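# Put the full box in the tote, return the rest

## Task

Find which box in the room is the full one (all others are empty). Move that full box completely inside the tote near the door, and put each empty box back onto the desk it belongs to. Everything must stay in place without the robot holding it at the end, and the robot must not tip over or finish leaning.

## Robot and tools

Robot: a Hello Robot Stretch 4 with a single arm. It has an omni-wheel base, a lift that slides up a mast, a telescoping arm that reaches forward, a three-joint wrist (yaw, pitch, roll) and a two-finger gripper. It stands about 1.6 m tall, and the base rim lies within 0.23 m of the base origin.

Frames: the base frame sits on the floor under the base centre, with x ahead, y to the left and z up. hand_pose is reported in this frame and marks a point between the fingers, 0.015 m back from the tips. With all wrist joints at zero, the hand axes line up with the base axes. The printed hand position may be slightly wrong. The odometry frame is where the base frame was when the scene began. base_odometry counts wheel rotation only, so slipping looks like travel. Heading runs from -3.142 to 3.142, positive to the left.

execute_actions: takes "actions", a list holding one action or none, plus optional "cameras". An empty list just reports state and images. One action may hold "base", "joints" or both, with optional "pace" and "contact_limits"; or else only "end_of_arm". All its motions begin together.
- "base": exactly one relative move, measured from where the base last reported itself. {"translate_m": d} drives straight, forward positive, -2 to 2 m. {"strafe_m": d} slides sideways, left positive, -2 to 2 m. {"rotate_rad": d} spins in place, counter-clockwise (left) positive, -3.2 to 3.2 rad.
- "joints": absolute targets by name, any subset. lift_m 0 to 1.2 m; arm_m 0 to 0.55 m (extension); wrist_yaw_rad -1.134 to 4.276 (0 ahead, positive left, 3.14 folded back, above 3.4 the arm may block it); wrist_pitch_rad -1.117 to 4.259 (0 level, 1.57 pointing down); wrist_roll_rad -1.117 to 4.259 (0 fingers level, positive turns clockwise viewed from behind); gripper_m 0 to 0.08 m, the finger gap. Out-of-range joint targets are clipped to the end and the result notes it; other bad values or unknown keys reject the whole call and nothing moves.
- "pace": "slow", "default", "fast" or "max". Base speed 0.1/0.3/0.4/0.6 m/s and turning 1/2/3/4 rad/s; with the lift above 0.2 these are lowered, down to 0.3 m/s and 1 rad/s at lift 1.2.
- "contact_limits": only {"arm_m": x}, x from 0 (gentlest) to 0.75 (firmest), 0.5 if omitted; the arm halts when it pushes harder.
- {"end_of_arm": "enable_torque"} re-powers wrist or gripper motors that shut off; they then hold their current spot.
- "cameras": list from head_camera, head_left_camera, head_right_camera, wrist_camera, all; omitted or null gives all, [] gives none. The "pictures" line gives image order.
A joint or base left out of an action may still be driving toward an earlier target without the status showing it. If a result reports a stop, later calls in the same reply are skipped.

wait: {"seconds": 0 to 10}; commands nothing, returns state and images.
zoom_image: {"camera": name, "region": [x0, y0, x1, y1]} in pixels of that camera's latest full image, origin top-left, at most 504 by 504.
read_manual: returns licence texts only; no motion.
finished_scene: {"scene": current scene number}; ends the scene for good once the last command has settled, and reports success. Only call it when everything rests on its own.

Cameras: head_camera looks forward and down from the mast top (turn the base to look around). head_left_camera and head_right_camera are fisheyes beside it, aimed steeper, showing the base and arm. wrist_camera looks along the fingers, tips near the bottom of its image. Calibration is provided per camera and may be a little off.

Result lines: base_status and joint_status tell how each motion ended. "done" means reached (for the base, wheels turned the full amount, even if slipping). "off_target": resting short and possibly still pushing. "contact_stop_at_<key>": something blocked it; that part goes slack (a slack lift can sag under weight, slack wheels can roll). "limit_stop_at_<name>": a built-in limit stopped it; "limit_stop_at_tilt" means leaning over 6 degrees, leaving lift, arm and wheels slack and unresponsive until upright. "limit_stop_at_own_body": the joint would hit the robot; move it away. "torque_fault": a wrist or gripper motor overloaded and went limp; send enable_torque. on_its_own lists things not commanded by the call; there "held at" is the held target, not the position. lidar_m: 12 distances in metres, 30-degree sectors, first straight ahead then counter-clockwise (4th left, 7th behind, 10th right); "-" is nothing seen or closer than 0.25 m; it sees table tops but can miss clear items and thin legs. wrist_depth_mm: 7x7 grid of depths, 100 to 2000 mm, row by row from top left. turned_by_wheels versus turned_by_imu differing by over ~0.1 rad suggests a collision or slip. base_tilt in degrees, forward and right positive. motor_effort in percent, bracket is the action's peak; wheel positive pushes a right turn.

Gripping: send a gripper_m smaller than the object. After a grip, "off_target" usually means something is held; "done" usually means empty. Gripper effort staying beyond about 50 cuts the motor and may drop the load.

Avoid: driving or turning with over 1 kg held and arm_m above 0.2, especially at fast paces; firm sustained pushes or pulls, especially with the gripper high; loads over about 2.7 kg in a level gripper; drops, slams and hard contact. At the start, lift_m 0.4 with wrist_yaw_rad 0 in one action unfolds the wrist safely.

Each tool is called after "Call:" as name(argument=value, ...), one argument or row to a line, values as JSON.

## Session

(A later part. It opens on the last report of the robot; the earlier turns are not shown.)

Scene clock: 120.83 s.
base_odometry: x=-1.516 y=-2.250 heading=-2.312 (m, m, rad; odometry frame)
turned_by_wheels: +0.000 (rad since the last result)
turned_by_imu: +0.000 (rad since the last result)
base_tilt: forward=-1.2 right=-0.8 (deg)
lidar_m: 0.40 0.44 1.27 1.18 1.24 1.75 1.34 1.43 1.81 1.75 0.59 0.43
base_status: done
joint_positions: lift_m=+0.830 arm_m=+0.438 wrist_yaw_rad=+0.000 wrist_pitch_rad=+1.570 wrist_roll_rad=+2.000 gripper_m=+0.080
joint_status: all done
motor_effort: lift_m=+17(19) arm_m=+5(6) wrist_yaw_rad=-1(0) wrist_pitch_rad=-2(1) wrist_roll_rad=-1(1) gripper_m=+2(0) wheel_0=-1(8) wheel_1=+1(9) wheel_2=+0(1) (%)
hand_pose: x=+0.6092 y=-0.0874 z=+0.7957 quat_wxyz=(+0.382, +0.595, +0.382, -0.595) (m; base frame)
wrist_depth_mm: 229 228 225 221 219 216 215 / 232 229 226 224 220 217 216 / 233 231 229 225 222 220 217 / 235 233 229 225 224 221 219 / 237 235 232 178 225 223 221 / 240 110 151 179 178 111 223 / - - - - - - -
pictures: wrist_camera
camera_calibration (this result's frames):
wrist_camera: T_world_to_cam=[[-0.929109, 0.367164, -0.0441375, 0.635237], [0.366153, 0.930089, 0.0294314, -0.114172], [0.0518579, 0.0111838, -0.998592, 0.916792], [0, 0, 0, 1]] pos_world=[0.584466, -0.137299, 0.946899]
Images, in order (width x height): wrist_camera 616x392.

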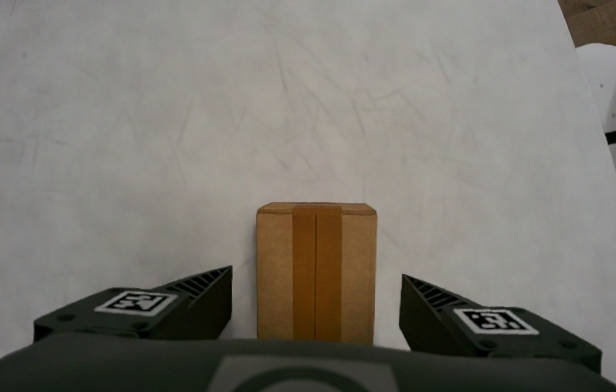

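Call:
execute_actions(
  actions=[
    {"joints":{"lift_m":0.78},"pace":"fast"},
  ],
  cameras=[],
)

Call:
execute_actions(
  actions=[
    {"joints":{"gripper_m":0.03}},
  ],
  cameras=[],
)

Call:
execute_actions(
  actions=[
    {"joints":{"lift_m":0.79},"pace":"fast"},
  ],
  cameras=[],
)

Call:
execute_actions(
  actions=[
    {"joints":{"wrist_pitch_rad":0.5}},
  ],
  cameras=["head_camera"],
)

Call:
zoom_image(
  camera="head_camera",
  region=[340, 340, 420, 420],
)

Scene clock: 130.50 s.
base_odometry: x=-1.516 y=-2.250 heading=-2.312 (m, m, rad; odometry frame)
turned_by_wheels: +0.000 (rad since the last result)
turned_by_imu: +0.000 (rad since the last result)
base_tilt: forward=-1.0 right=-0.8 (deg)
lidar_m: 0.40 0.44 1.27 1.17 1.24 1.76 1.34 1.43 1.82 1.75 0.58 0.42
base_status: not commanded
joint_positions: lift_m=+0.780 arm_m=+0.438 wrist_yaw_rad=+0.000 wrist_pitch_rad=+1.570 wrist_roll_rad=+2.000 gripper_m=+0.080
joint_status: all done
motor_effort: lift_m=+17(19) arm_m=+5(5) wrist_yaw_rad=+0(1) wrist_pitch_rad=-2(0) wrist_roll_rad=+0(0) gripper_m=+2(1) wheel_0=-1(0) wheel_1=+1(1) wheel_2=+0(1) (%)
hand_pose: x=+0.6092 y=-0.0874 z=+0.7457 quat_wxyz=(+0.382, +0.595, +0.382, -0.595) (m; base frame)
wrist_depth_mm: 178 177 174 172 171 168 - / 180 178 176 174 172 169 168 / 181 179 178 175 173 171 170 / 183 181 179 177 175 172 171 / 185 182 180 128 129 174 172 / 187 110 130 129 128 111 - / - - - - - - -
pictures: none
No camera images: the call's "cameras" was empty. Leave "cameras" out to get every camera's image.

Scene clock: 131.50 s.
base_odometry: x=-1.516 y=-2.250 heading=-2.312 (m, m, rad; odometry frame)
turned_by_wheels: +0.000 (rad since the last result)
turned_by_imu: +0.000 (rad since the last result)
base_tilt: forward=-1.1 right=-0.7 (deg)
lidar_m: 0.39 0.41 1.27 1.18 1.25 1.76 1.35 1.42 1.82 1.76 0.58 0.43
base_status: not commanded
joint_positions: lift_m=+0.780 arm_m=+0.438 wrist_yaw_rad=+0.000 wrist_pitch_rad=+1.570 wrist_roll_rad=+2.000 gripper_m=+0.059
joint_status: gripper_m off_target (ended at +0.059, target +0.030)
on_its_own: gripper_m is held at +0.054, not at your +0.030, by its contact guard: the fingers met something
motor_effort: lift_m=+17(17) arm_m=+5(5) wrist_yaw_rad=+0(1) wrist_pitch_rad=-2(1) wrist_roll_rad=-1(1) gripper_m=-38(51) wheel_0=-1(1) wheel_1=+1(1) wheel_2=+0(0) (%)
hand_pose: x=+0.6092 y=-0.0874 z=+0.7457 quat_wxyz=(+0.382, +0.595, +0.382, -0.595) (m; base frame)
wrist_depth_mm: 178 177 174 173 170 168 - / 181 178 177 174 171 169 167 / 182 180 177 175 173 171 170 / 183 181 179 176 174 173 172 / 185 182 180 128 129 174 173 / 187 183 130 129 128 174 174 / - - - - - - -
pictures: none
No camera images: the call's "cameras" was empty. Leave "cameras" out to get every camera's image.

Scene clock: 132.07 s.
base_odometry: x=-1.516 y=-2.250 heading=-2.312 (m, m, rad; odometry frame)
turned_by_wheels: +0.000 (rad since the last result)
turned_by_imu: +0.000 (rad since the last result)
base_tilt: forward=-1.0 right=-0.8 (deg)
lidar_m: 0.40 0.41 1.27 1.18 1.25 1.77 1.34 1.42 1.81 1.74 0.60 0.42
base_status: not commanded
joint_positions: lift_m=+0.790 arm_m=+0.438 wrist_yaw_rad=+0.000 wrist_pitch_rad=+1.570 wrist_roll_rad=+2.000 gripper_m=+0.059
joint_status: all done
on_its_own: gripper_m is held at +0.054, not at your +0.030, by its contact guard: the fingers met something
motor_effort: lift_m=+21(22) arm_m=+5(5) wrist_yaw_rad=+0(1) wrist_pitch_rad=+0(1) wrist_roll_rad=-1(1) gripper_m=-39(39) wheel_0=-1(0) wheel_1=+1(1) wheel_2=+0(0) (%)
hand_pose: x=+0.6092 y=-0.0874 z=+0.7554 quat_wxyz=(+0.382, +0.595, +0.382, -0.595) (m; base frame)
wrist_depth_mm: 187 186 184 182 180 177 - / 189 187 186 183 182 179 178 / 191 189 187 185 183 180 179 / 193 190 189 186 184 182 180 / 195 192 190 128 129 183 181 / 197 193 129 128 128 184 183 / - - - - - - -
pictures: none
No camera images: the call's "cameras" was empty. Leave "cameras" out to get every camera's image.

Scene clock: 133.27 s.
base_odometry: x=-1.516 y=-2.250 heading=-2.312 (m, m, rad; odometry frame)
turned_by_wheels: +0.000 (rad since the last result)
turned_by_imu: +0.000 (rad since the last result)
base_tilt: forward=-1.0 right=-0.7 (deg)
lidar_m: 0.40 0.42 1.27 1.18 1.25 1.77 1.35 1.41 1.84 1.75 0.58 0.41
base_status: not commanded
joint_positions: lift_m=+0.790 arm_m=+0.438 wrist_yaw_rad=+0.000 wrist_pitch_rad=+0.503 wrist_roll_rad=+2.000 gripper_m=+0.059
joint_status: all done
on_its_own: gripper_m is held at +0.054, not at your +0.030, by its contact guard: the fingers met something
motor_effort: lift_m=+21(21) arm_m=+5(5) wrist_yaw_rad=+0(0) wrist_pitch_rad=-9(11) wrist_roll_rad=-1(1) gripper_m=-40(39) wheel_0=+0(0) wheel_1=+1(1) wheel_2=+0(1) (%)
hand_pose: x=+0.7954 y=-0.0874 z=+0.8656 quat_wxyz=(+0.523, +0.815, +0.134, -0.209) (m; base frame)
wrist_depth_mm: 500 535 525 336 247 193 - / 488 530 564 370 265 205 177 / 480 525 580 410 287 219 187 / 469 517 564 433 304 234 196 / 466 500 535 128 129 250 207 / 455 480 129 129 128 240 220 / - - - - - - -
pictures: head_camera
Images, in order (width x height): head_camera 420x560.

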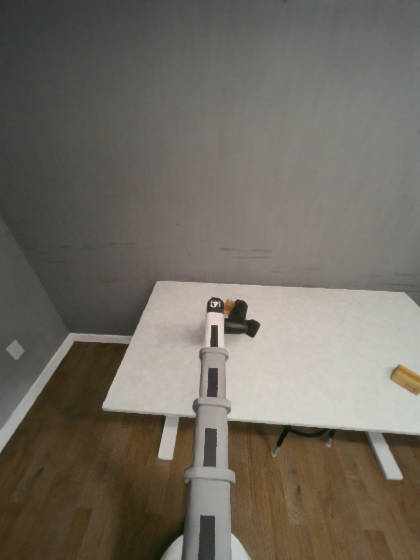

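Region (340, 340, 420, 420) of head_camera's 420x560 image, scaled by 6.300, with more detail than that image has.

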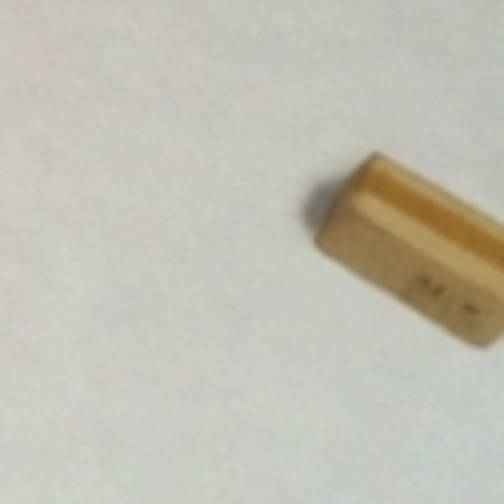

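Call:
execute_actions(
  actions=[
    {"joints":{"wrist_pitch_rad":1.57,"lift_m":0.787}},
  ],
  cameras=[],
)

Call:
execute_actions(
  actions=[
    {"joints":{"gripper_m":0.08}},
  ],
  cameras=[],
)

Call:
execute_actions(
  actions=[
    {"joints":{"lift_m":0.84},"pace":"max"},
  ],
  cameras=[],
)

Call:
execute_actions(
  actions=[
    {"base":{"strafe_m":-0.683},"joints":{"arm_m":0.41,"wrist_roll_rad":2.37},"pace":"max"},
  ],
  cameras=["wrist_camera","head_right_camera"],
)

Scene clock: 140.50 s.
base_odometry: x=-1.516 y=-2.250 heading=-2.312 (m, m, rad; odometry frame)
turned_by_wheels: +0.000 (rad since the last result)
turned_by_imu: +0.000 (rad since the last result)
base_tilt: forward=-0.9 right=-0.8 (deg)
lidar_m: 0.40 0.43 1.28 1.18 1.24 1.76 1.35 1.43 1.83 1.75 0.58 0.41
base_status: not commanded
joint_positions: lift_m=+0.787 arm_m=+0.438 wrist_yaw_rad=+0.000 wrist_pitch_rad=+1.570 wrist_roll_rad=+2.000 gripper_m=+0.059
joint_status: all done
on_its_own: gripper_m is held at +0.054, not at your +0.030, by its contact guard: the fingers met something
motor_effort: lift_m=+17(19) arm_m=+5(5) wrist_yaw_rad=-2(0) wrist_pitch_rad=+1(8) wrist_roll_rad=-1(1) gripper_m=-39(39) wheel_0=-1(0) wheel_1=+1(1) wheel_2=+0(0) (%)
hand_pose: x=+0.6093 y=-0.0874 z=+0.7527 quat_wxyz=(+0.382, +0.595, +0.382, -0.595) (m; base frame)
wrist_depth_mm: 186 183 182 179 178 175 - / 187 185 182 181 178 176 175 / 189 187 184 182 180 178 176 / 191 188 186 183 181 179 178 / 193 190 187 128 129 181 180 / 195 190 129 128 128 181 181 / - - - - - - -
pictures: none
No camera images: the call's "cameras" was empty. Leave "cameras" out to get every camera's image.

Scene clock: 141.43 s.
base_odometry: x=-1.516 y=-2.250 heading=-2.312 (m, m, rad; odometry frame)
turned_by_wheels: +0.000 (rad since the last result)
turned_by_imu: +0.000 (rad since the last result)
base_tilt: forward=-1.1 right=-0.7 (deg)
lidar_m: 0.39 0.42 1.27 1.19 1.23 1.75 1.35 1.43 1.82 1.75 0.57 0.43
base_status: not commanded
joint_positions: lift_m=+0.787 arm_m=+0.438 wrist_yaw_rad=+0.000 wrist_pitch_rad=+1.570 wrist_roll_rad=+2.000 gripper_m=+0.080
joint_status: all done
motor_effort: lift_m=+17(17) arm_m=+5(4) wrist_yaw_rad=+0(0) wrist_pitch_rad=+0(1) wrist_roll_rad=-1(1) gripper_m=+2(36) wheel_0=-1(1) wheel_1=+1(1) wheel_2=+0(0) (%)
hand_pose: x=+0.6093 y=-0.0874 z=+0.7527 quat_wxyz=(+0.382, +0.595, +0.382, -0.595) (m; base frame)
wrist_depth_mm: 186 183 181 179 177 175 - / 187 185 182 181 178 176 175 / 189 186 185 182 180 178 176 / 190 189 186 183 181 179 178 / 192 190 187 135 182 181 179 / 195 110 137 136 135 111 - / - - - - - - -
pictures: none
No camera images: the call's "cameras" was empty. Leave "cameras" out to get every camera's image.

Scene clock: 142.17 s.
base_odometry: x=-1.516 y=-2.250 heading=-2.312 (m, m, rad; odometry frame)
turned_by_wheels: +0.000 (rad since the last result)
turned_by_imu: +0.000 (rad since the last result)
base_tilt: forward=-1.1 right=-0.9 (deg)
lidar_m: 0.40 0.43 1.27 1.18 1.25 1.75 1.34 1.41 1.83 1.74 0.58 0.42
base_status: not commanded
joint_positions: lift_m=+0.840 arm_m=+0.438 wrist_yaw_rad=+0.000 wrist_pitch_rad=+1.570 wrist_roll_rad=+2.000 gripper_m=+0.080
joint_status: all done
motor_effort: lift_m=+20(25) arm_m=+4(4) wrist_yaw_rad=+0(1) wrist_pitch_rad=-2(0) wrist_roll_rad=-1(1) gripper_m=+1(3) wheel_0=+0(0) wheel_1=+1(1) wheel_2=+0(0) (%)
hand_pose: x=+0.6093 y=-0.0874 z=+0.8055 quat_wxyz=(+0.382, +0.595, +0.382, -0.595) (m; base frame)
wrist_depth_mm: 238 237 233 231 228 224 224 / 240 236 236 234 230 229 225 / 243 241 237 234 232 229 228 / 247 242 239 236 233 231 228 / 249 245 242 188 236 233 230 / 251 110 150 190 188 111 232 / - - - - - - -
pictures: none
No camera images: the call's "cameras" was empty. Leave "cameras" out to get every camera's image.

Scene clock: 145.17 s.
base_odometry: x=-2.020 y=-1.788 heading=-2.312 (m, m, rad; odometry frame)
turned_by_wheels: +0.000 (rad since the last result)
turned_by_imu: -0.001 (rad since the last result)
base_tilt: forward=-1.0 right=-0.9 (deg)
lidar_m: 0.38 0.41 0.59 1.86 1.98 1.41 1.35 1.42 1.11 1.06 0.54 0.41
base_status: done
joint_positions: lift_m=+0.840 arm_m=+0.411 wrist_yaw_rad=+0.000 wrist_pitch_rad=+1.570 wrist_roll_rad=+2.370 gripper_m=+0.080
joint_status: all done
motor_effort: lift_m=+20(20) arm_m=-5(6) wrist_yaw_rad=-2(1) wrist_pitch_rad=-2(1) wrist_roll_rad=+0(3) gripper_m=+2(2) wheel_0=-1(9) wheel_1=+2(10) wheel_2=+0(1) (%)
hand_pose: x=+0.5819 y=-0.0874 z=+0.8055 quat_wxyz=(+0.266, +0.655, +0.266, -0.655) (m; base frame)
wrist_depth_mm: 239 236 234 231 229 225 707 / 240 237 235 233 230 227 707 / 242 240 237 234 232 229 228 / 244 243 239 236 233 231 229 / 247 245 241 188 187 233 231 / 250 110 150 190 187 111 233 / - - - - - - -
pictures: head_right_camera, wrist_camera
camera_calibration (this result's frames):
wrist_camera: T_world_to_cam=[[-0.733415, 0.678355, -0.043997, 0.523522], [0.677752, 0.73469, 0.0297027, -0.303093], [0.0524731, -0.00803465, -0.99859, 0.925952], [0, 0, 0, 1]] pos_world=[0.540794, -0.125015, 0.956683]
Images, in order (width x height): head_right_camera 420x672, wrist_camera 616x392.

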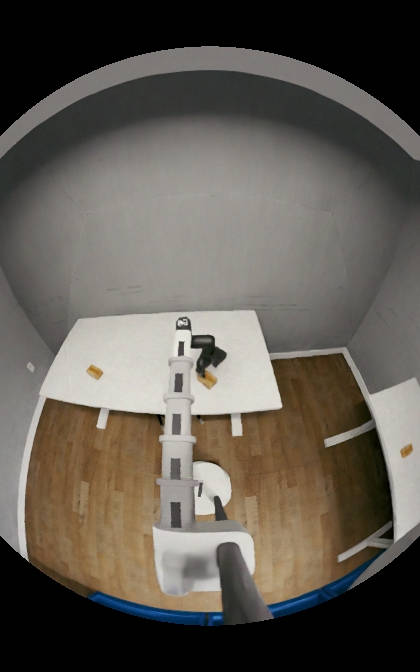

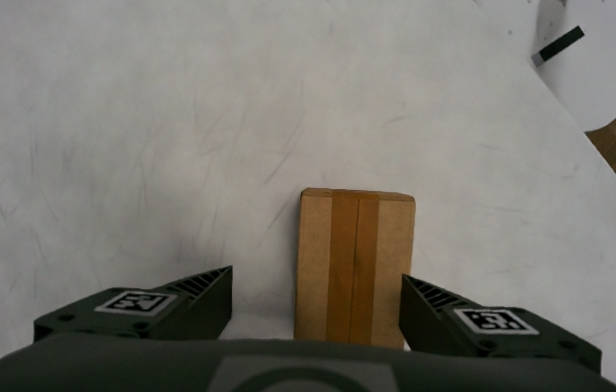

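Call:
execute_actions(
  actions=[
    {"base":{"strafe_m":0.006},"joints":{"arm_m":0.391,"wrist_roll_rad":2.42,"lift_m":0.825},"pace":"fast"},
  ],
  cameras=["wrist_camera"],
)

Scene clock: 148.90 s.
base_odometry: x=-2.015 y=-1.792 heading=-2.312 (m, m, rad; odometry frame)
turned_by_wheels: +0.000 (rad since the last result)
turned_by_imu: +0.000 (rad since the last result)
base_tilt: forward=-1.0 right=-0.8 (deg)
lidar_m: 0.38 0.42 0.56 1.87 1.95 1.42 1.35 1.42 1.12 1.06 0.55 0.41
base_status: done
joint_positions: lift_m=+0.825 arm_m=+0.392 wrist_yaw_rad=+0.000 wrist_pitch_rad=+1.570 wrist_roll_rad=+2.420 gripper_m=+0.080
joint_status: all done
motor_effort: lift_m=+17(18) arm_m=-5(6) wrist_yaw_rad=+0(0) wrist_pitch_rad=-1(0) wrist_roll_rad=+0(0) gripper_m=+2(3) wheel_0=-1(7) wheel_1=+1(8) wheel_2=+0(1) (%)
hand_pose: x=+0.5629 y=-0.0874 z=+0.7907 quat_wxyz=(+0.250, +0.662, +0.250, -0.661) (m; base frame)
wrist_depth_mm: 223 222 219 216 215 691 683 / 225 223 220 219 216 213 683 / 228 225 222 221 217 214 213 / 230 228 224 221 220 216 215 / 231 229 227 173 221 218 217 / 235 110 150 175 173 111 218 / - - - - - - -
pictures: wrist_camera
camera_calibration (this result's frames):
wrist_camera: T_world_to_cam=[[-0.698572, 0.714188, -0.0439626, 0.492416], [0.713648, 0.699874, 0.0297276, -0.313033], [0.0519994, -0.0106069, -0.998591, 0.912225], [0, 0, 0, 1]] pos_world=[0.519948, -0.122918, 0.941893]
Images, in order (width x height): wrist_camera 616x392.

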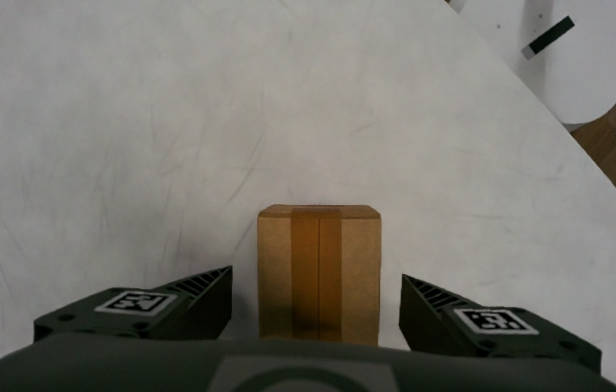

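Call:
execute_actions(
  actions=[
    {"joints":{"lift_m":0.78},"pace":"fast"},
  ],
  cameras=[],
)

Call:
execute_actions(
  actions=[
    {"joints":{"gripper_m":0.03}},
  ],
  cameras=[],
)

Call:
execute_actions(
  actions=[
    {"joints":{"lift_m":0.79},"pace":"fast"},
  ],
  cameras=[],
)

Call:
execute_actions(
  actions=[
    {"joints":{"wrist_pitch_rad":0.5}},
  ],
  cameras=["head_left_camera"],
)

Scene clock: 155.97 s.
base_odometry: x=-2.015 y=-1.792 heading=-2.312 (m, m, rad; odometry frame)
turned_by_wheels: +0.000 (rad since the last result)
turned_by_imu: +0.000 (rad since the last result)
base_tilt: forward=-1.1 right=-0.8 (deg)
lidar_m: 0.38 0.41 0.60 1.85 1.98 1.41 1.34 1.41 1.13 1.05 0.56 0.42
base_status: not commanded
joint_positions: lift_m=+0.780 arm_m=+0.392 wrist_yaw_rad=+0.000 wrist_pitch_rad=+1.570 wrist_roll_rad=+2.420 gripper_m=+0.080
joint_status: all done
motor_effort: lift_m=+17(17) arm_m=-5(5) wrist_yaw_rad=+0(0) wrist_pitch_rad=+0(0) wrist_roll_rad=-1(1) gripper_m=+2(2) wheel_0=-1(1) wheel_1=+2(2) wheel_2=+0(0) (%)
hand_pose: x=+0.5629 y=-0.0874 z=+0.7457 quat_wxyz=(+0.250, +0.662, +0.250, -0.661) (m; base frame)
wrist_depth_mm: 178 176 175 172 170 168 640 / 180 178 175 173 171 170 168 / 181 179 177 175 173 171 170 / 182 181 179 177 175 173 172 / 185 183 180 128 129 174 173 / 187 110 130 129 128 111 - / - - - - - - -
pictures: none
No camera images: the call's "cameras" was empty. Leave "cameras" out to get every camera's image.

Scene clock: 156.97 s.
base_odometry: x=-2.015 y=-1.792 heading=-2.312 (m, m, rad; odometry frame)
turned_by_wheels: +0.000 (rad since the last result)
turned_by_imu: +0.000 (rad since the last result)
base_tilt: forward=-1.0 right=-0.8 (deg)
lidar_m: 0.39 0.40 0.57 1.85 1.97 1.41 1.34 1.44 1.11 1.05 0.56 0.41
base_status: not commanded
joint_positions: lift_m=+0.780 arm_m=+0.392 wrist_yaw_rad=+0.000 wrist_pitch_rad=+1.570 wrist_roll_rad=+2.420 gripper_m=+0.059
joint_status: gripper_m off_target (ended at +0.059, target +0.030)
on_its_own: gripper_m is held at +0.054, not at your +0.030, by its contact guard: the fingers met something
motor_effort: lift_m=+17(17) arm_m=-5(5) wrist_yaw_rad=-2(2) wrist_pitch_rad=-2(1) wrist_roll_rad=-1(1) gripper_m=-39(55) wheel_0=-1(1) wheel_1=+2(2) wheel_2=+0(0) (%)
hand_pose: x=+0.5629 y=-0.0874 z=+0.7457 quat_wxyz=(+0.250, +0.662, +0.250, -0.661) (m; base frame)
wrist_depth_mm: 178 176 174 172 170 168 647 / 179 178 176 174 172 169 168 / 181 179 177 175 174 171 170 / 183 181 179 176 174 172 171 / 185 182 180 128 129 174 173 / 186 182 130 129 128 175 174 / - - - - - - -
pictures: none
No camera images: the call's "cameras" was empty. Leave "cameras" out to get every camera's image.

Scene clock: 157.53 s.
base_odometry: x=-2.015 y=-1.792 heading=-2.312 (m, m, rad; odometry frame)
turned_by_wheels: +0.000 (rad since the last result)
turned_by_imu: +0.000 (rad since the last result)
base_tilt: forward=-1.1 right=-0.8 (deg)
lidar_m: 0.37 0.41 0.58 1.86 1.97 1.42 1.33 1.42 1.11 1.07 0.57 0.41
base_status: not commanded
joint_positions: lift_m=+0.790 arm_m=+0.392 wrist_yaw_rad=+0.000 wrist_pitch_rad=+1.570 wrist_roll_rad=+2.420 gripper_m=+0.059
joint_status: all done
on_its_own: gripper_m is held at +0.054, not at your +0.030, by its contact guard: the fingers met something
motor_effort: lift_m=+21(22) arm_m=-5(5) wrist_yaw_rad=-1(1) wrist_pitch_rad=-2(1) wrist_roll_rad=+0(0) gripper_m=-39(40) wheel_0=-1(1) wheel_1=+2(1) wheel_2=+0(0) (%)
hand_pose: x=+0.5629 y=-0.0874 z=+0.7554 quat_wxyz=(+0.250, +0.662, +0.250, -0.661) (m; base frame)
wrist_depth_mm: 187 185 183 182 180 177 654 / 190 187 185 183 181 179 178 / 191 188 186 185 182 181 179 / 193 191 188 186 185 182 180 / 195 193 190 128 129 185 182 / 197 193 129 129 128 184 184 / - - - - - - -
pictures: none
No camera images: the call's "cameras" was empty. Leave "cameras" out to get every camera's image.

Scene clock: 158.73 s.
base_odometry: x=-2.015 y=-1.792 heading=-2.312 (m, m, rad; odometry frame)
turned_by_wheels: +0.000 (rad since the last result)
turned_by_imu: +0.000 (rad since the last result)
base_tilt: forward=-1.0 right=-0.9 (deg)
lidar_m: 0.38 0.39 0.59 1.86 1.96 1.41 1.35 1.42 1.10 1.07 0.56 0.41
base_status: not commanded
joint_positions: lift_m=+0.790 arm_m=+0.392 wrist_yaw_rad=+0.000 wrist_pitch_rad=+0.503 wrist_roll_rad=+2.420 gripper_m=+0.059
joint_status: all done
on_its_own: gripper_m is held at +0.054, not at your +0.030, by its contact guard: the fingers met something
motor_effort: lift_m=+21(21) arm_m=-5(5) wrist_yaw_rad=-1(0) wrist_pitch_rad=-9(11) wrist_roll_rad=+0(1) gripper_m=-39(39) wheel_0=-1(1) wheel_1=+2(2) wheel_2=+0(0) (%)
hand_pose: x=+0.7491 y=-0.0874 z=+0.8656 quat_wxyz=(+0.342, +0.906, +0.088, -0.233) (m; base frame)
wrist_depth_mm: 627 445 322 251 205 172 - / 603 615 384 287 231 190 170 / 580 615 488 347 266 215 188 / 549 580 621 407 304 247 211 / 530 559 591 128 129 286 240 / 508 525 129 129 128 304 278 / - - - - - - -
pictures: head_left_camera
Images, in order (width x height): head_left_camera 420x672.

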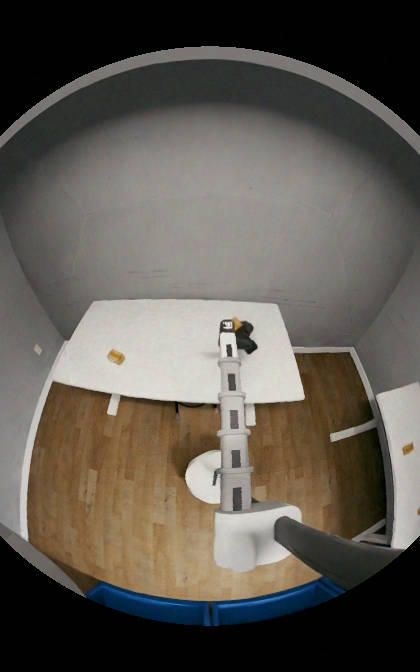

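Call:
execute_actions(
  actions=[
    {"joints":{"wrist_pitch_rad":1.57,"lift_m":0.787}},
  ],
  cameras=[],
)

Call:
execute_actions(
  actions=[
    {"joints":{"gripper_m":0.08}},
  ],
  cameras=[],
)

Call:
execute_actions(
  actions=[
    {"joints":{"lift_m":0.85},"pace":"max"},
  ],
  cameras=[],
)

Call:
execute_actions(
  actions=[
    {"base":{"rotate_rad":-1.6},"joints":{"arm_m":0.2},"pace":"max"},
  ],
  cameras=["head_camera"],
)

Call:
zoom_image(
  camera="head_camera",
  region=[200, 230, 420, 310],
)

Scene clock: 165.37 s.
base_odometry: x=-2.015 y=-1.792 heading=-2.312 (m, m, rad; odometry frame)
turned_by_wheels: +0.000 (rad since the last result)
turned_by_imu: +0.000 (rad since the last result)
base_tilt: forward=-1.1 right=-0.7 (deg)
lidar_m: 0.38 0.39 0.56 1.86 1.97 1.39 1.35 1.43 1.12 1.05 0.54 0.42
base_status: not commanded
joint_positions: lift_m=+0.787 arm_m=+0.392 wrist_yaw_rad=+0.000 wrist_pitch_rad=+1.570 wrist_roll_rad=+2.420 gripper_m=+0.059
joint_status: all done
on_its_own: gripper_m is held at +0.054, not at your +0.030, by its contact guard: the fingers met something
motor_effort: lift_m=+17(19) arm_m=-4(4) wrist_yaw_rad=+0(1) wrist_pitch_rad=+0(8) wrist_roll_rad=-1(0) gripper_m=-38(39) wheel_0=-1(1) wheel_1=+2(1) wheel_2=+0(0) (%)
hand_pose: x=+0.5629 y=-0.0874 z=+0.7527 quat_wxyz=(+0.250, +0.662, +0.249, -0.661) (m; base frame)
wrist_depth_mm: 185 183 181 179 177 175 640 / 187 185 182 180 179 176 175 / 188 186 183 182 180 178 177 / 190 188 186 183 181 180 178 / 192 190 187 128 129 181 179 / 195 190 129 129 128 182 181 / - - - - - - -
pictures: none
No camera images: the call's "cameras" was empty. Leave "cameras" out to get every camera's image.

Scene clock: 166.30 s.
base_odometry: x=-2.015 y=-1.792 heading=-2.312 (m, m, rad; odometry frame)
turned_by_wheels: +0.000 (rad since the last result)
turned_by_imu: +0.000 (rad since the last result)
base_tilt: forward=-1.0 right=-0.7 (deg)
lidar_m: 0.39 0.43 0.57 1.88 1.96 1.41 1.35 1.43 1.12 1.06 0.55 0.42
base_status: not commanded
joint_positions: lift_m=+0.787 arm_m=+0.392 wrist_yaw_rad=+0.000 wrist_pitch_rad=+1.570 wrist_roll_rad=+2.420 gripper_m=+0.080
joint_status: all done
motor_effort: lift_m=+17(17) arm_m=-4(4) wrist_yaw_rad=+1(1) wrist_pitch_rad=+0(0) wrist_roll_rad=-1(0) gripper_m=+1(42) wheel_0=-1(1) wheel_1=+2(2) wheel_2=+0(0) (%)
hand_pose: x=+0.5629 y=-0.0874 z=+0.7527 quat_wxyz=(+0.250, +0.662, +0.249, -0.661) (m; base frame)
wrist_depth_mm: 185 182 181 179 177 175 647 / 187 185 182 181 179 176 175 / 189 186 185 182 180 178 177 / 190 188 186 184 181 179 178 / 193 190 187 135 182 181 180 / 194 110 137 136 135 111 - / - - - - - - -
pictures: none
No camera images: the call's "cameras" was empty. Leave "cameras" out to get every camera's image.

Scene clock: 167.10 s.
base_odometry: x=-2.015 y=-1.792 heading=-2.312 (m, m, rad; odometry frame)
turned_by_wheels: +0.000 (rad since the last result)
turned_by_imu: +0.000 (rad since the last result)
base_tilt: forward=-0.9 right=-0.9 (deg)
lidar_m: 0.38 0.40 0.58 1.87 1.97 1.42 1.34 1.42 1.12 1.05 0.55 0.40
base_status: not commanded
joint_positions: lift_m=+0.850 arm_m=+0.392 wrist_yaw_rad=+0.000 wrist_pitch_rad=+1.570 wrist_roll_rad=+2.420 gripper_m=+0.080
joint_status: all done
motor_effort: lift_m=+20(24) arm_m=-4(4) wrist_yaw_rad=-1(1) wrist_pitch_rad=-1(1) wrist_roll_rad=-1(1) gripper_m=+3(2) wheel_0=-1(1) wheel_1=+1(2) wheel_2=+0(0) (%)
hand_pose: x=+0.5629 y=-0.0874 z=+0.8154 quat_wxyz=(+0.250, +0.662, +0.250, -0.661) (m; base frame)
wrist_depth_mm: 249 247 243 240 238 707 715 / 251 248 244 243 240 237 715 / 254 251 248 245 241 238 723 / 256 253 250 246 244 240 239 / 259 255 253 198 245 243 240 / 260 110 150 200 200 111 243 / - - - - - - -
pictures: none
No camera images: the call's "cameras" was empty. Leave "cameras" out to get every camera's image.

Scene clock: 169.17 s.
base_odometry: x=-2.016 y=-1.792 heading=+2.371 (m, m, rad; odometry frame)
turned_by_wheels: -1.600 (rad since the last result)
turned_by_imu: -1.600 (rad since the last result)
base_tilt: forward=-1.0 right=-0.8 (deg)
lidar_m: 1.07 0.60 0.41 0.39 0.40 0.58 1.91 1.96 1.42 1.35 1.40 1.12
base_status: done
joint_positions: lift_m=+0.850 arm_m=+0.201 wrist_yaw_rad=+0.000 wrist_pitch_rad=+1.570 wrist_roll_rad=+2.420 gripper_m=+0.080
joint_status: all done
motor_effort: lift_m=+20(20) arm_m=-5(4) wrist_yaw_rad=+0(3) wrist_pitch_rad=+1(0) wrist_roll_rad=-1(1) gripper_m=+2(2) wheel_0=-1(7) wheel_1=-2(6) wheel_2=+0(7) (%)
hand_pose: x=+0.3719 y=-0.0874 z=+0.8154 quat_wxyz=(+0.250, +0.662, +0.250, -0.661) (m; base frame)
wrist_depth_mm: 991 960 960 946 946 715 917 / 991 976 976 946 732 723 715 / 1008 976 976 960 741 732 723 / 1008 991 1008 991 960 768 946 / 1008 1008 991 991 976 960 946 / 1042 110 151 991 960 111 960 / - - - - - - -
pictures: head_camera
Images, in order (width x height): head_camera 420x560.

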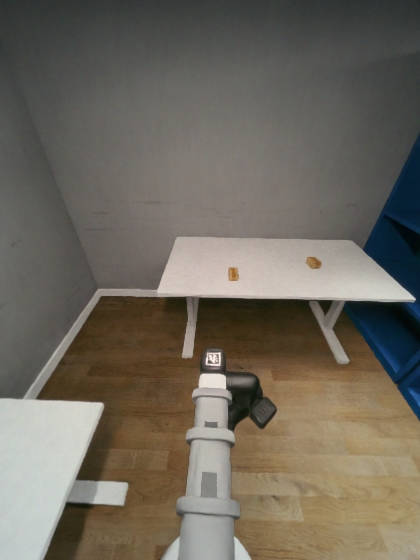

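Region (200, 230, 420, 310) of head_camera's 420x560 image, scaled by 2.291, with more detail than that image has; it fills the top 183 rows of this view, and the rest is white.

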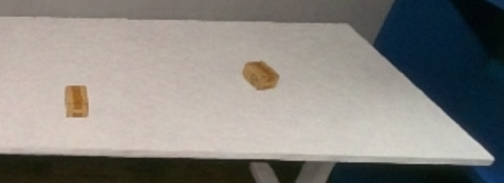

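Call:
execute_actions(
  actions=[
    {"base":{"translate_m":0.7},"joints":{"arm_m":0.36,"wrist_roll_rad":0.08},"pace":"max"},
  ],
  cameras=["wrist_camera","head_camera"],
)

Call:
zoom_image(
  camera="head_camera",
  region=[320, 310, 420, 390],
)

Scene clock: 178.07 s.
base_odometry: x=-2.518 y=-1.305 heading=+2.371 (m, m, rad; odometry frame)
turned_by_wheels: +0.000 (rad since the last result)
turned_by_imu: +0.001 (rad since the last result)
base_tilt: forward=-1.1 right=-0.8 (deg)
lidar_m: 0.35 0.39 1.28 1.09 0.47 0.58 1.61 1.99 1.41 1.33 0.55 0.40
base_status: done
joint_positions: lift_m=+0.850 arm_m=+0.359 wrist_yaw_rad=+0.000 wrist_pitch_rad=+1.570 wrist_roll_rad=+0.080 gripper_m=+0.080
joint_status: all done
motor_effort: lift_m=+20(20) arm_m=+5(6) wrist_yaw_rad=+0(1) wrist_pitch_rad=-1(3) wrist_roll_rad=-3(8) gripper_m=+2(1) wheel_0=-1(7) wheel_1=-1(6) wheel_2=+0(10) (%)
hand_pose: x=+0.5302 y=-0.0874 z=+0.8154 quat_wxyz=(+0.707, +0.028, +0.706, -0.028) (m; base frame)
wrist_depth_mm: 250 247 245 243 240 238 236 / 251 249 248 243 242 239 236 / 254 252 250 246 243 241 238 / 256 253 250 246 242 243 241 / 258 254 252 199 198 244 243 / 259 110 151 200 198 111 243 / - - - - - - -
pictures: head_camera, wrist_camera
camera_calibration (this result's frames):
wrist_camera: T_world_to_cam=[[-0.0278251, -0.99867, -0.043402, -0.0351664], [-0.999244, 0.0266087, 0.0283586, 0.560045], [-0.027166, 0.0441583, -0.998655, 0.985452], [0, 0, 0, 1]] pos_world=[0.585414, -0.0935375, 0.966719]
Images, in order (width x height): head_camera 420x560, wrist_camera 616x392.

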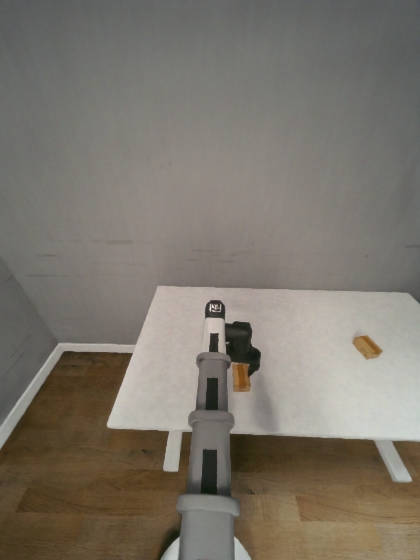

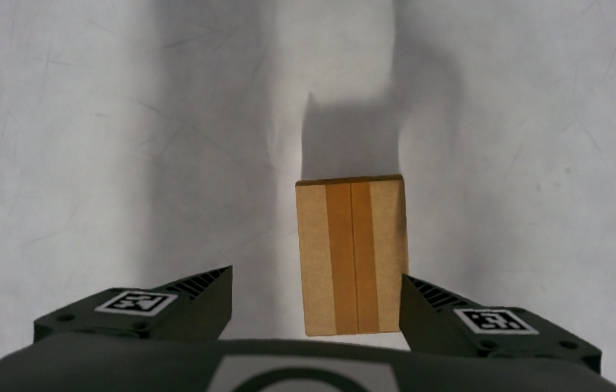

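Region (320, 310, 420, 390) of head_camera's 420x560 image, scaled by 5.040, with more detail than that image has; it fills the top 403 rows of this view, and the rest is white.

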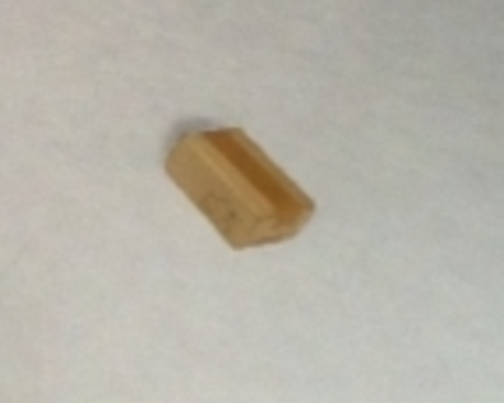

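Call:
execute_actions(
  actions=[
    {"base":{"strafe_m":-0.021},"joints":{"arm_m":0.375,"wrist_roll_rad":0.02,"lift_m":0.825},"pace":"fast"},
  ],
  cameras=["wrist_camera"],
)

Scene clock: 181.93 s.
base_odometry: x=-2.503 y=-1.290 heading=+2.372 (m, m, rad; odometry frame)
turned_by_wheels: +0.000 (rad since the last result)
turned_by_imu: +0.000 (rad since the last result)
base_tilt: forward=-1.1 right=-0.8 (deg)
lidar_m: 0.35 0.38 1.30 1.10 0.51 0.61 1.74 1.95 1.40 1.30 0.54 0.38
base_status: done
joint_positions: lift_m=+0.825 arm_m=+0.374 wrist_yaw_rad=+0.000 wrist_pitch_rad=+1.570 wrist_roll_rad=+0.020 gripper_m=+0.080
joint_status: all done
motor_effort: lift_m=+17(19) arm_m=+5(8) wrist_yaw_rad=+0(0) wrist_pitch_rad=-2(2) wrist_roll_rad=-2(4) gripper_m=+2(3) wheel_0=+1(8) wheel_1=+2(8) wheel_2=+0(0) (%)
hand_pose: x=+0.5452 y=-0.0874 z=+0.7907 quat_wxyz=(+0.707, +0.007, +0.707, -0.007) (m; base frame)
wrist_depth_mm: 224 223 220 218 216 214 212 / 226 224 221 219 217 216 213 / 229 226 224 221 219 216 215 / 229 228 225 221 220 217 216 / 230 229 227 174 221 220 217 / 233 110 151 174 173 111 219 / - - - - - - -
pictures: wrist_camera
camera_calibration (this result's frames):
wrist_camera: T_world_to_cam=[[0.0322243, -0.99854, -0.0433572, -0.0685874], [-0.999036, -0.0334738, 0.0284083, 0.570308], [-0.0298181, 0.0423999, -0.998656, 0.962447], [0, 0, 0, 1]] pos_world=[0.600666, -0.0902046, 0.941978]
Images, in order (width x height): wrist_camera 616x392.

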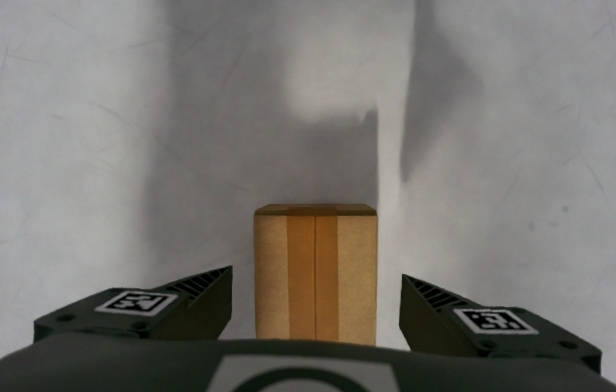

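Call:
execute_actions(
  actions=[
    {"joints":{"lift_m":0.78},"pace":"fast"},
  ],
  cameras=[],
)

Call:
execute_actions(
  actions=[
    {"joints":{"gripper_m":0.03}},
  ],
  cameras=[],
)

Call:
execute_actions(
  actions=[
    {"joints":{"lift_m":0.79},"pace":"fast"},
  ],
  cameras=[],
)

Call:
execute_actions(
  actions=[
    {"joints":{"wrist_pitch_rad":0.5}},
  ],
  cameras=[],
)

Scene clock: 190.00 s.
base_odometry: x=-2.503 y=-1.290 heading=+2.372 (m, m, rad; odometry frame)
turned_by_wheels: +0.000 (rad since the last result)
turned_by_imu: +0.000 (rad since the last result)
base_tilt: forward=-1.0 right=-0.8 (deg)
lidar_m: 0.36 0.38 1.31 1.08 0.51 0.60 1.75 1.92 1.39 1.31 0.54 0.39
base_status: not commanded
joint_positions: lift_m=+0.780 arm_m=+0.374 wrist_yaw_rad=+0.000 wrist_pitch_rad=+1.570 wrist_roll_rad=+0.020 gripper_m=+0.080
joint_status: all done
motor_effort: lift_m=+17(19) arm_m=+5(5) wrist_yaw_rad=+0(0) wrist_pitch_rad=-1(2) wrist_roll_rad=-3(3) gripper_m=+2(1) wheel_0=+1(1) wheel_1=+2(2) wheel_2=+0(0) (%)
hand_pose: x=+0.5452 y=-0.0874 z=+0.7457 quat_wxyz=(+0.707, +0.007, +0.707, -0.007) (m; base frame)
wrist_depth_mm: 179 178 176 174 172 170 - / 181 178 177 176 173 171 170 / 182 180 178 176 175 172 171 / 183 181 179 177 175 174 173 / 185 182 180 128 127 175 174 / 186 110 130 129 129 111 - / - - - - - - -
pictures: none
No camera images: the call's "cameras" was empty. Leave "cameras" out to get every camera's image.

Scene clock: 191.00 s.
base_odometry: x=-2.503 y=-1.290 heading=+2.372 (m, m, rad; odometry frame)
turned_by_wheels: +0.000 (rad since the last result)
turned_by_imu: +0.000 (rad since the last result)
base_tilt: forward=-0.9 right=-0.9 (deg)
lidar_m: 0.36 0.38 1.29 1.10 0.50 0.59 1.75 1.95 1.40 1.31 0.56 0.38
base_status: not commanded
joint_positions: lift_m=+0.780 arm_m=+0.374 wrist_yaw_rad=+0.000 wrist_pitch_rad=+1.570 wrist_roll_rad=+0.020 gripper_m=+0.060
joint_status: gripper_m off_target (ended at +0.060, target +0.030)
on_its_own: gripper_m is held at +0.054, not at your +0.030, by its contact guard: the fingers met something
motor_effort: lift_m=+17(17) arm_m=+5(5) wrist_yaw_rad=-1(1) wrist_pitch_rad=-2(1) wrist_roll_rad=-2(3) gripper_m=-40(54) wheel_0=+1(1) wheel_1=+2(2) wheel_2=+0(0) (%)
hand_pose: x=+0.5452 y=-0.0874 z=+0.7457 quat_wxyz=(+0.707, +0.007, +0.707, -0.007) (m; base frame)
wrist_depth_mm: 179 177 176 175 172 170 - / 181 179 177 175 173 171 170 / 181 180 178 176 174 172 171 / 183 181 179 177 176 174 173 / 185 182 180 128 128 175 174 / 185 182 129 129 128 175 175 / - - - - - - -
pictures: none
No camera images: the call's "cameras" was empty. Leave "cameras" out to get every camera's image.

Scene clock: 191.57 s.
base_odometry: x=-2.503 y=-1.290 heading=+2.372 (m, m, rad; odometry frame)
turned_by_wheels: +0.000 (rad since the last result)
turned_by_imu: +0.000 (rad since the last result)
base_tilt: forward=-1.0 right=-0.7 (deg)
lidar_m: 0.36 0.37 1.30 1.07 0.50 0.60 1.75 1.93 1.41 1.31 0.55 0.39
base_status: not commanded
joint_positions: lift_m=+0.790 arm_m=+0.374 wrist_yaw_rad=+0.000 wrist_pitch_rad=+1.570 wrist_roll_rad=+0.020 gripper_m=+0.060
joint_status: all done
on_its_own: gripper_m is held at +0.054, not at your +0.030, by its contact guard: the fingers met something
motor_effort: lift_m=+22(23) arm_m=+5(5) wrist_yaw_rad=+0(1) wrist_pitch_rad=-1(2) wrist_roll_rad=-2(1) gripper_m=-39(40) wheel_0=+1(0) wheel_1=+2(1) wheel_2=+0(0) (%)
hand_pose: x=+0.5452 y=-0.0874 z=+0.7553 quat_wxyz=(+0.707, +0.007, +0.707, -0.007) (m; base frame)
wrist_depth_mm: 188 186 185 183 180 179 - / 190 187 185 184 182 180 179 / 191 190 187 185 183 181 179 / 192 190 189 186 184 182 181 / 193 191 189 128 128 183 182 / 196 192 130 129 128 184 183 / - - - - - - -
pictures: none
No camera images: the call's "cameras" was empty. Leave "cameras" out to get every camera's image.

Scene clock: 192.73 s.
base_odometry: x=-2.503 y=-1.290 heading=+2.372 (m, m, rad; odometry frame)
turned_by_wheels: +0.000 (rad since the last result)
turned_by_imu: +0.000 (rad since the last result)
base_tilt: forward=-1.0 right=-0.8 (deg)
lidar_m: 0.35 0.39 1.30 1.10 0.50 0.59 1.73 1.93 1.39 1.31 0.54 0.38
base_status: not commanded
joint_positions: lift_m=+0.790 arm_m=+0.374 wrist_yaw_rad=+0.000 wrist_pitch_rad=+0.505 wrist_roll_rad=+0.020 gripper_m=+0.060
joint_status: all done
on_its_own: gripper_m is held at +0.054, not at your +0.030, by its contact guard: the fingers met something
motor_effort: lift_m=+22(22) arm_m=+5(5) wrist_yaw_rad=-1(2) wrist_pitch_rad=-16(19) wrist_roll_rad=-3(2) gripper_m=-40(40) wheel_0=+1(1) wheel_1=+2(1) wheel_2=+0(0) (%)
hand_pose: x=+0.7312 y=-0.0874 z=+0.8651 quat_wxyz=(+0.968, +0.010, +0.250, -0.002) (m; base frame)
wrist_depth_mm: 496 492 492 496 484 477 477 / 535 535 525 525 525 517 512 / 585 585 574 569 574 564 559 / 504 504 512 508 504 508 512 / 402 402 373 128 128 402 402 / 330 342 130 129 128 340 332 / - - - - - - -
pictures: none
No camera images: the call's "cameras" was empty. Leave "cameras" out to get every camera's image.

Call:
execute_actions(
  actions=[
    {"base":{"rotate_rad":0.381},"joints":{"arm_m":0,"lift_m":0.82},"pace":"fast"},
  ],
  cameras=[],
)

Call:
execute_actions(
  actions=[
    {"base":{"translate_m":-0.4},"joints":{"wrist_pitch_rad":1.57},"pace":"max"},
  ],
  cameras=[],
)

Call:
execute_actions(
  actions=[
    {"base":{"translate_m":-1.885},"joints":{"lift_m":0.36},"pace":"max"},
  ],
  cameras=[],
)

Call:
execute_actions(
  actions=[
    {"base":{"rotate_rad":-1.952},"pace":"fast"},
  ],
  cameras=["head_camera"],
)

Scene clock: 205.83 s.
base_odometry: x=-2.503 y=-1.290 heading=+2.753 (m, m, rad; odometry frame)
turned_by_wheels: +0.381 (rad since the last result)
turned_by_imu: +0.382 (rad since the last result)
base_tilt: forward=-1.0 right=-0.7 (deg)
lidar_m: 0.37 0.48 1.25 0.51 0.52 1.13 2.61 1.46 1.32 0.65 0.39 0.36
base_status: done
joint_positions: lift_m=+0.820 arm_m=+0.001 wrist_yaw_rad=+0.000 wrist_pitch_rad=+0.505 wrist_roll_rad=+0.020 gripper_m=+0.060
joint_status: all done
on_its_own: gripper_m is held at +0.054, not at your +0.030, by its contact guard: the fingers met something
motor_effort: lift_m=+22(25) arm_m=-5(6) wrist_yaw_rad=+0(5) wrist_pitch_rad=-17(15) wrist_roll_rad=-2(2) gripper_m=-40(38) wheel_0=+1(6) wheel_1=+1(8) wheel_2=+1(5) (%)
hand_pose: x=+0.3579 y=-0.0875 z=+0.8951 quat_wxyz=(+0.968, +0.010, +0.250, -0.003) (m; base frame)
wrist_depth_mm: 1118 1118 976 878 820 741 683 / 1160 1205 1078 960 878 788 732 / 1182 1366 1160 759 759 768 750 / 1255 1464 569 564 574 569 574 / 1281 473 418 128 128 459 449 / 1182 387 130 129 128 382 373 / - - - - - - -
pictures: none
No camera images: the call's "cameras" was empty. Leave "cameras" out to get every camera's image.

Scene clock: 208.27 s.
base_odometry: x=-2.133 y=-1.442 heading=+2.753 (m, m, rad; odometry frame)
turned_by_wheels: +0.000 (rad since the last result)
turned_by_imu: +0.000 (rad since the last result)
base_tilt: forward=-1.0 right=-0.7 (deg)
lidar_m: 0.75 1.52 0.56 0.56 0.73 1.47 2.25 1.31 1.19 1.18 0.82 0.74
base_status: done
joint_positions: lift_m=+0.820 arm_m=+0.001 wrist_yaw_rad=+0.000 wrist_pitch_rad=+1.570 wrist_roll_rad=+0.020 gripper_m=+0.060
joint_status: all done
on_its_own: gripper_m is held at +0.054, not at your +0.030, by its contact guard: the fingers met something
motor_effort: lift_m=+22(22) arm_m=-4(5) wrist_yaw_rad=+0(2) wrist_pitch_rad=-2(11) wrist_roll_rad=-2(2) gripper_m=-41(39) wheel_0=-1(6) wheel_1=-1(7) wheel_2=+0(10) (%)
hand_pose: x=+0.1718 y=-0.0874 z=+0.7853 quat_wxyz=(+0.707, +0.007, +0.707, -0.007) (m; base frame)
wrist_depth_mm: 960 946 917 931 931 891 891 / 976 946 946 931 917 904 904 / 960 960 946 946 931 904 904 / 960 976 946 931 931 931 917 / 976 976 741 128 128 931 931 / 991 960 129 129 128 931 931 / - - - - - - -
pictures: none
No camera images: the call's "cameras" was empty. Leave "cameras" out to get every camera's image.

Scene clock: 214.30 s.
base_odometry: x=-0.389 y=-2.157 heading=+2.753 (m, m, rad; odometry frame)
turned_by_wheels: +0.000 (rad since the last result)
turned_by_imu: -0.001 (rad since the last result)
base_tilt: forward=-1.2 right=-0.8 (deg)
lidar_m: 2.18 1.37 1.30 0.74 0.47 0.45 0.46 0.59 1.14 0.86 0.72 1.28
base_status: done
joint_positions: lift_m=+0.360 arm_m=+0.001 wrist_yaw_rad=+0.000 wrist_pitch_rad=+1.570 wrist_roll_rad=+0.020 gripper_m=+0.060
joint_status: all done
on_its_own: gripper_m is held at +0.054, not at your +0.030, by its contact guard: the fingers met something
motor_effort: lift_m=+19(19) arm_m=-4(4) wrist_yaw_rad=+0(0) wrist_pitch_rad=-2(1) wrist_roll_rad=-2(2) gripper_m=-40(39) wheel_0=+0(6) wheel_1=+1(6) wheel_2=-2(10) (%)
hand_pose: x=+0.1718 y=-0.0874 z=+0.3255 quat_wxyz=(+0.707, +0.007, +0.707, -0.007) (m; base frame)
wrist_depth_mm: 484 484 473 473 466 462 452 / 488 484 477 473 473 466 455 / 492 492 480 480 473 466 462 / 500 484 480 477 477 469 466 / 504 279 271 128 127 473 473 / 281 274 129 129 128 473 469 / - - - - - - -
pictures: none
No camera images: the call's "cameras" was empty. Leave "cameras" out to get every camera's image.

Scene clock: 216.20 s.
base_odometry: x=-0.389 y=-2.157 heading=+0.800 (m, m, rad; odometry frame)
turned_by_wheels: -1.952 (rad since the last result)
turned_by_imu: -1.951 (rad since the last result)
base_tilt: forward=-0.9 right=-0.9 (deg)
lidar_m: 1.54 0.71 0.73 1.87 1.83 1.32 1.43 0.64 0.46 0.45 0.47 0.64
base_status: done
joint_positions: lift_m=+0.360 arm_m=+0.001 wrist_yaw_rad=+0.000 wrist_pitch_rad=+1.570 wrist_roll_rad=+0.020 gripper_m=+0.060
joint_status: not commanded
on_its_own: gripper_m is held at +0.054, not at your +0.030, by its contact guard: the fingers met something
motor_effort: lift_m=+19(19) arm_m=-5(5) wrist_yaw_rad=-1(2) wrist_pitch_rad=-2(0) wrist_roll_rad=-2(2) gripper_m=-40(41) wheel_0=+0(6) wheel_1=+0(10) wheel_2=-1(7) (%)
hand_pose: x=+0.1718 y=-0.0874 z=+0.3255 quat_wxyz=(+0.707, +0.007, +0.707, -0.007) (m; base frame)
wrist_depth_mm: 488 480 477 473 469 462 455 / 488 484 477 473 469 466 459 / 496 484 477 477 473 466 466 / 496 492 366 477 477 469 469 / 500 277 271 128 128 469 466 / 281 272 129 129 128 473 469 / - - - - - - -
pictures: head_camera
Images, in order (width x height): head_camera 420x560.

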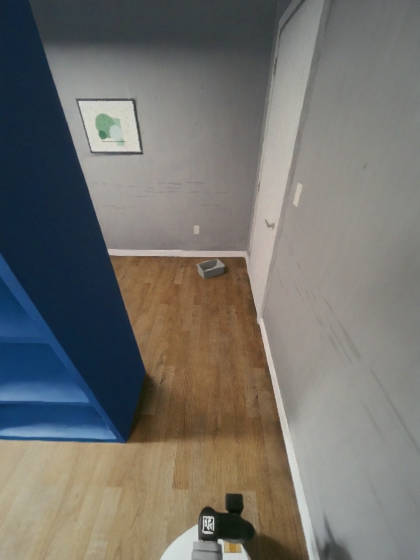

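Call:
execute_actions(
  actions=[
    {"base":{"translate_m":1.75},"pace":"max"},
  ],
  cameras=["head_camera"],
)

Call:
zoom_image(
  camera="head_camera",
  region=[120, 360, 320, 540],
)

Scene clock: 223.77 s.
base_odometry: x=+0.829 y=-0.901 heading=+0.800 (m, m, rad; odometry frame)
turned_by_wheels: +0.000 (rad since the last result)
turned_by_imu: +0.000 (rad since the last result)
base_tilt: forward=-1.0 right=-0.7 (deg)
lidar_m: 0.44 0.46 1.31 2.56 1.10 0.92 1.83 0.63 0.36 0.35 0.42 0.56
base_status: done
joint_positions: lift_m=+0.360 arm_m=+0.001 wrist_yaw_rad=+0.000 wrist_pitch_rad=+1.570 wrist_roll_rad=+0.020 gripper_m=+0.060
joint_status: not commanded
on_its_own: gripper_m is held at +0.054, not at your +0.030, by its contact guard: the fingers met something
motor_effort: lift_m=+19(19) arm_m=-4(5) wrist_yaw_rad=+0(2) wrist_pitch_rad=-1(3) wrist_roll_rad=-2(2) gripper_m=-40(40) wheel_0=-3(7) wheel_1=-2(8) wheel_2=-1(13) (%)
hand_pose: x=+0.1719 y=-0.0874 z=+0.3255 quat_wxyz=(+0.707, +0.007, +0.707, -0.007) (m; base frame)
wrist_depth_mm: 484 477 477 469 466 459 452 / 484 484 477 473 469 462 455 / 492 484 484 477 473 466 459 / 496 492 480 477 473 469 459 / 496 278 270 128 128 473 462 / 281 273 130 129 128 473 445 / - - - - - - -
pictures: head_camera
Images, in order (width x height): head_camera 420x560.

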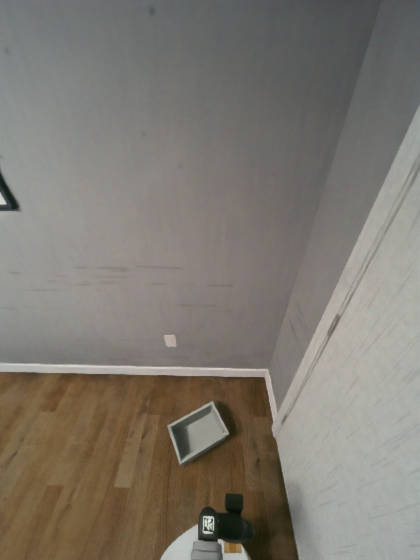

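Region (120, 360, 320, 540) of head_camera's 420x560 image, scaled by 2.520, with more detail than that image has; it fills the top 454 rows of this view, and the rest is white.

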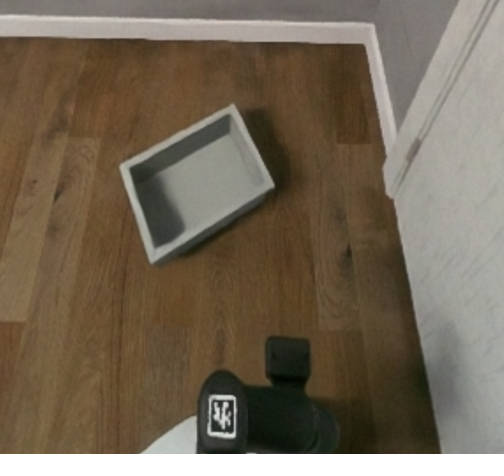

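Call:
execute_actions(
  actions=[
    {"base":{"strafe_m":0.157},"joints":{"arm_m":0.385,"wrist_roll_rad":-0.47},"pace":"fast"},
  ],
  cameras=["wrist_camera"],
)

Scene clock: 232.83 s.
base_odometry: x=+0.717 y=-0.792 heading=+0.800 (m, m, rad; odometry frame)
turned_by_wheels: +0.000 (rad since the last result)
turned_by_imu: +0.001 (rad since the last result)
base_tilt: forward=-1.0 right=-0.7 (deg)
lidar_m: 0.42 0.99 1.31 2.40 1.12 0.86 2.53 0.86 0.57 0.51 0.58 0.55
base_status: done
joint_positions: lift_m=+0.360 arm_m=+0.384 wrist_yaw_rad=+0.000 wrist_pitch_rad=+1.570 wrist_roll_rad=-0.470 gripper_m=+0.060
joint_status: all done
on_its_own: gripper_m is held at +0.054, not at your +0.030, by its contact guard: the fingers met something
motor_effort: lift_m=+19(19) arm_m=+5(6) wrist_yaw_rad=-1(0) wrist_pitch_rad=+0(3) wrist_roll_rad=-1(7) gripper_m=-41(40) wheel_0=+1(8) wheel_1=-1(11) wheel_2=-1(0) (%)
hand_pose: x=+0.5553 y=-0.0874 z=+0.3255 quat_wxyz=(+0.688, -0.165, +0.687, +0.165) (m; base frame)
wrist_depth_mm: 480 477 473 466 462 459 455 / 488 484 477 473 466 462 459 / 488 480 402 469 455 462 466 / 488 484 480 477 473 469 466 / 496 488 364 128 128 469 473 / 500 496 129 129 128 421 473 / - - - - - - -
pictures: wrist_camera
camera_calibration (this result's frames):
wrist_camera: T_world_to_cam=[[0.498905, -0.865591, -0.0429602, -0.336716], [-0.865431, -0.500222, 0.0284036, 0.478569], [-0.0460756, 0.0230084, -0.998673, 0.505516], [0, 0, 0, 1]] pos_world=[0.60545, -0.0636993, 0.476787]
Images, in order (width x height): wrist_camera 616x392.

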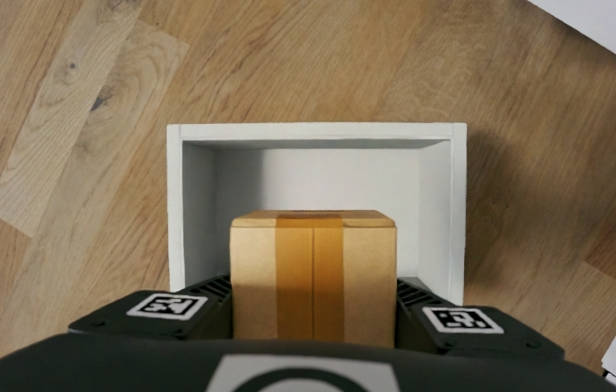

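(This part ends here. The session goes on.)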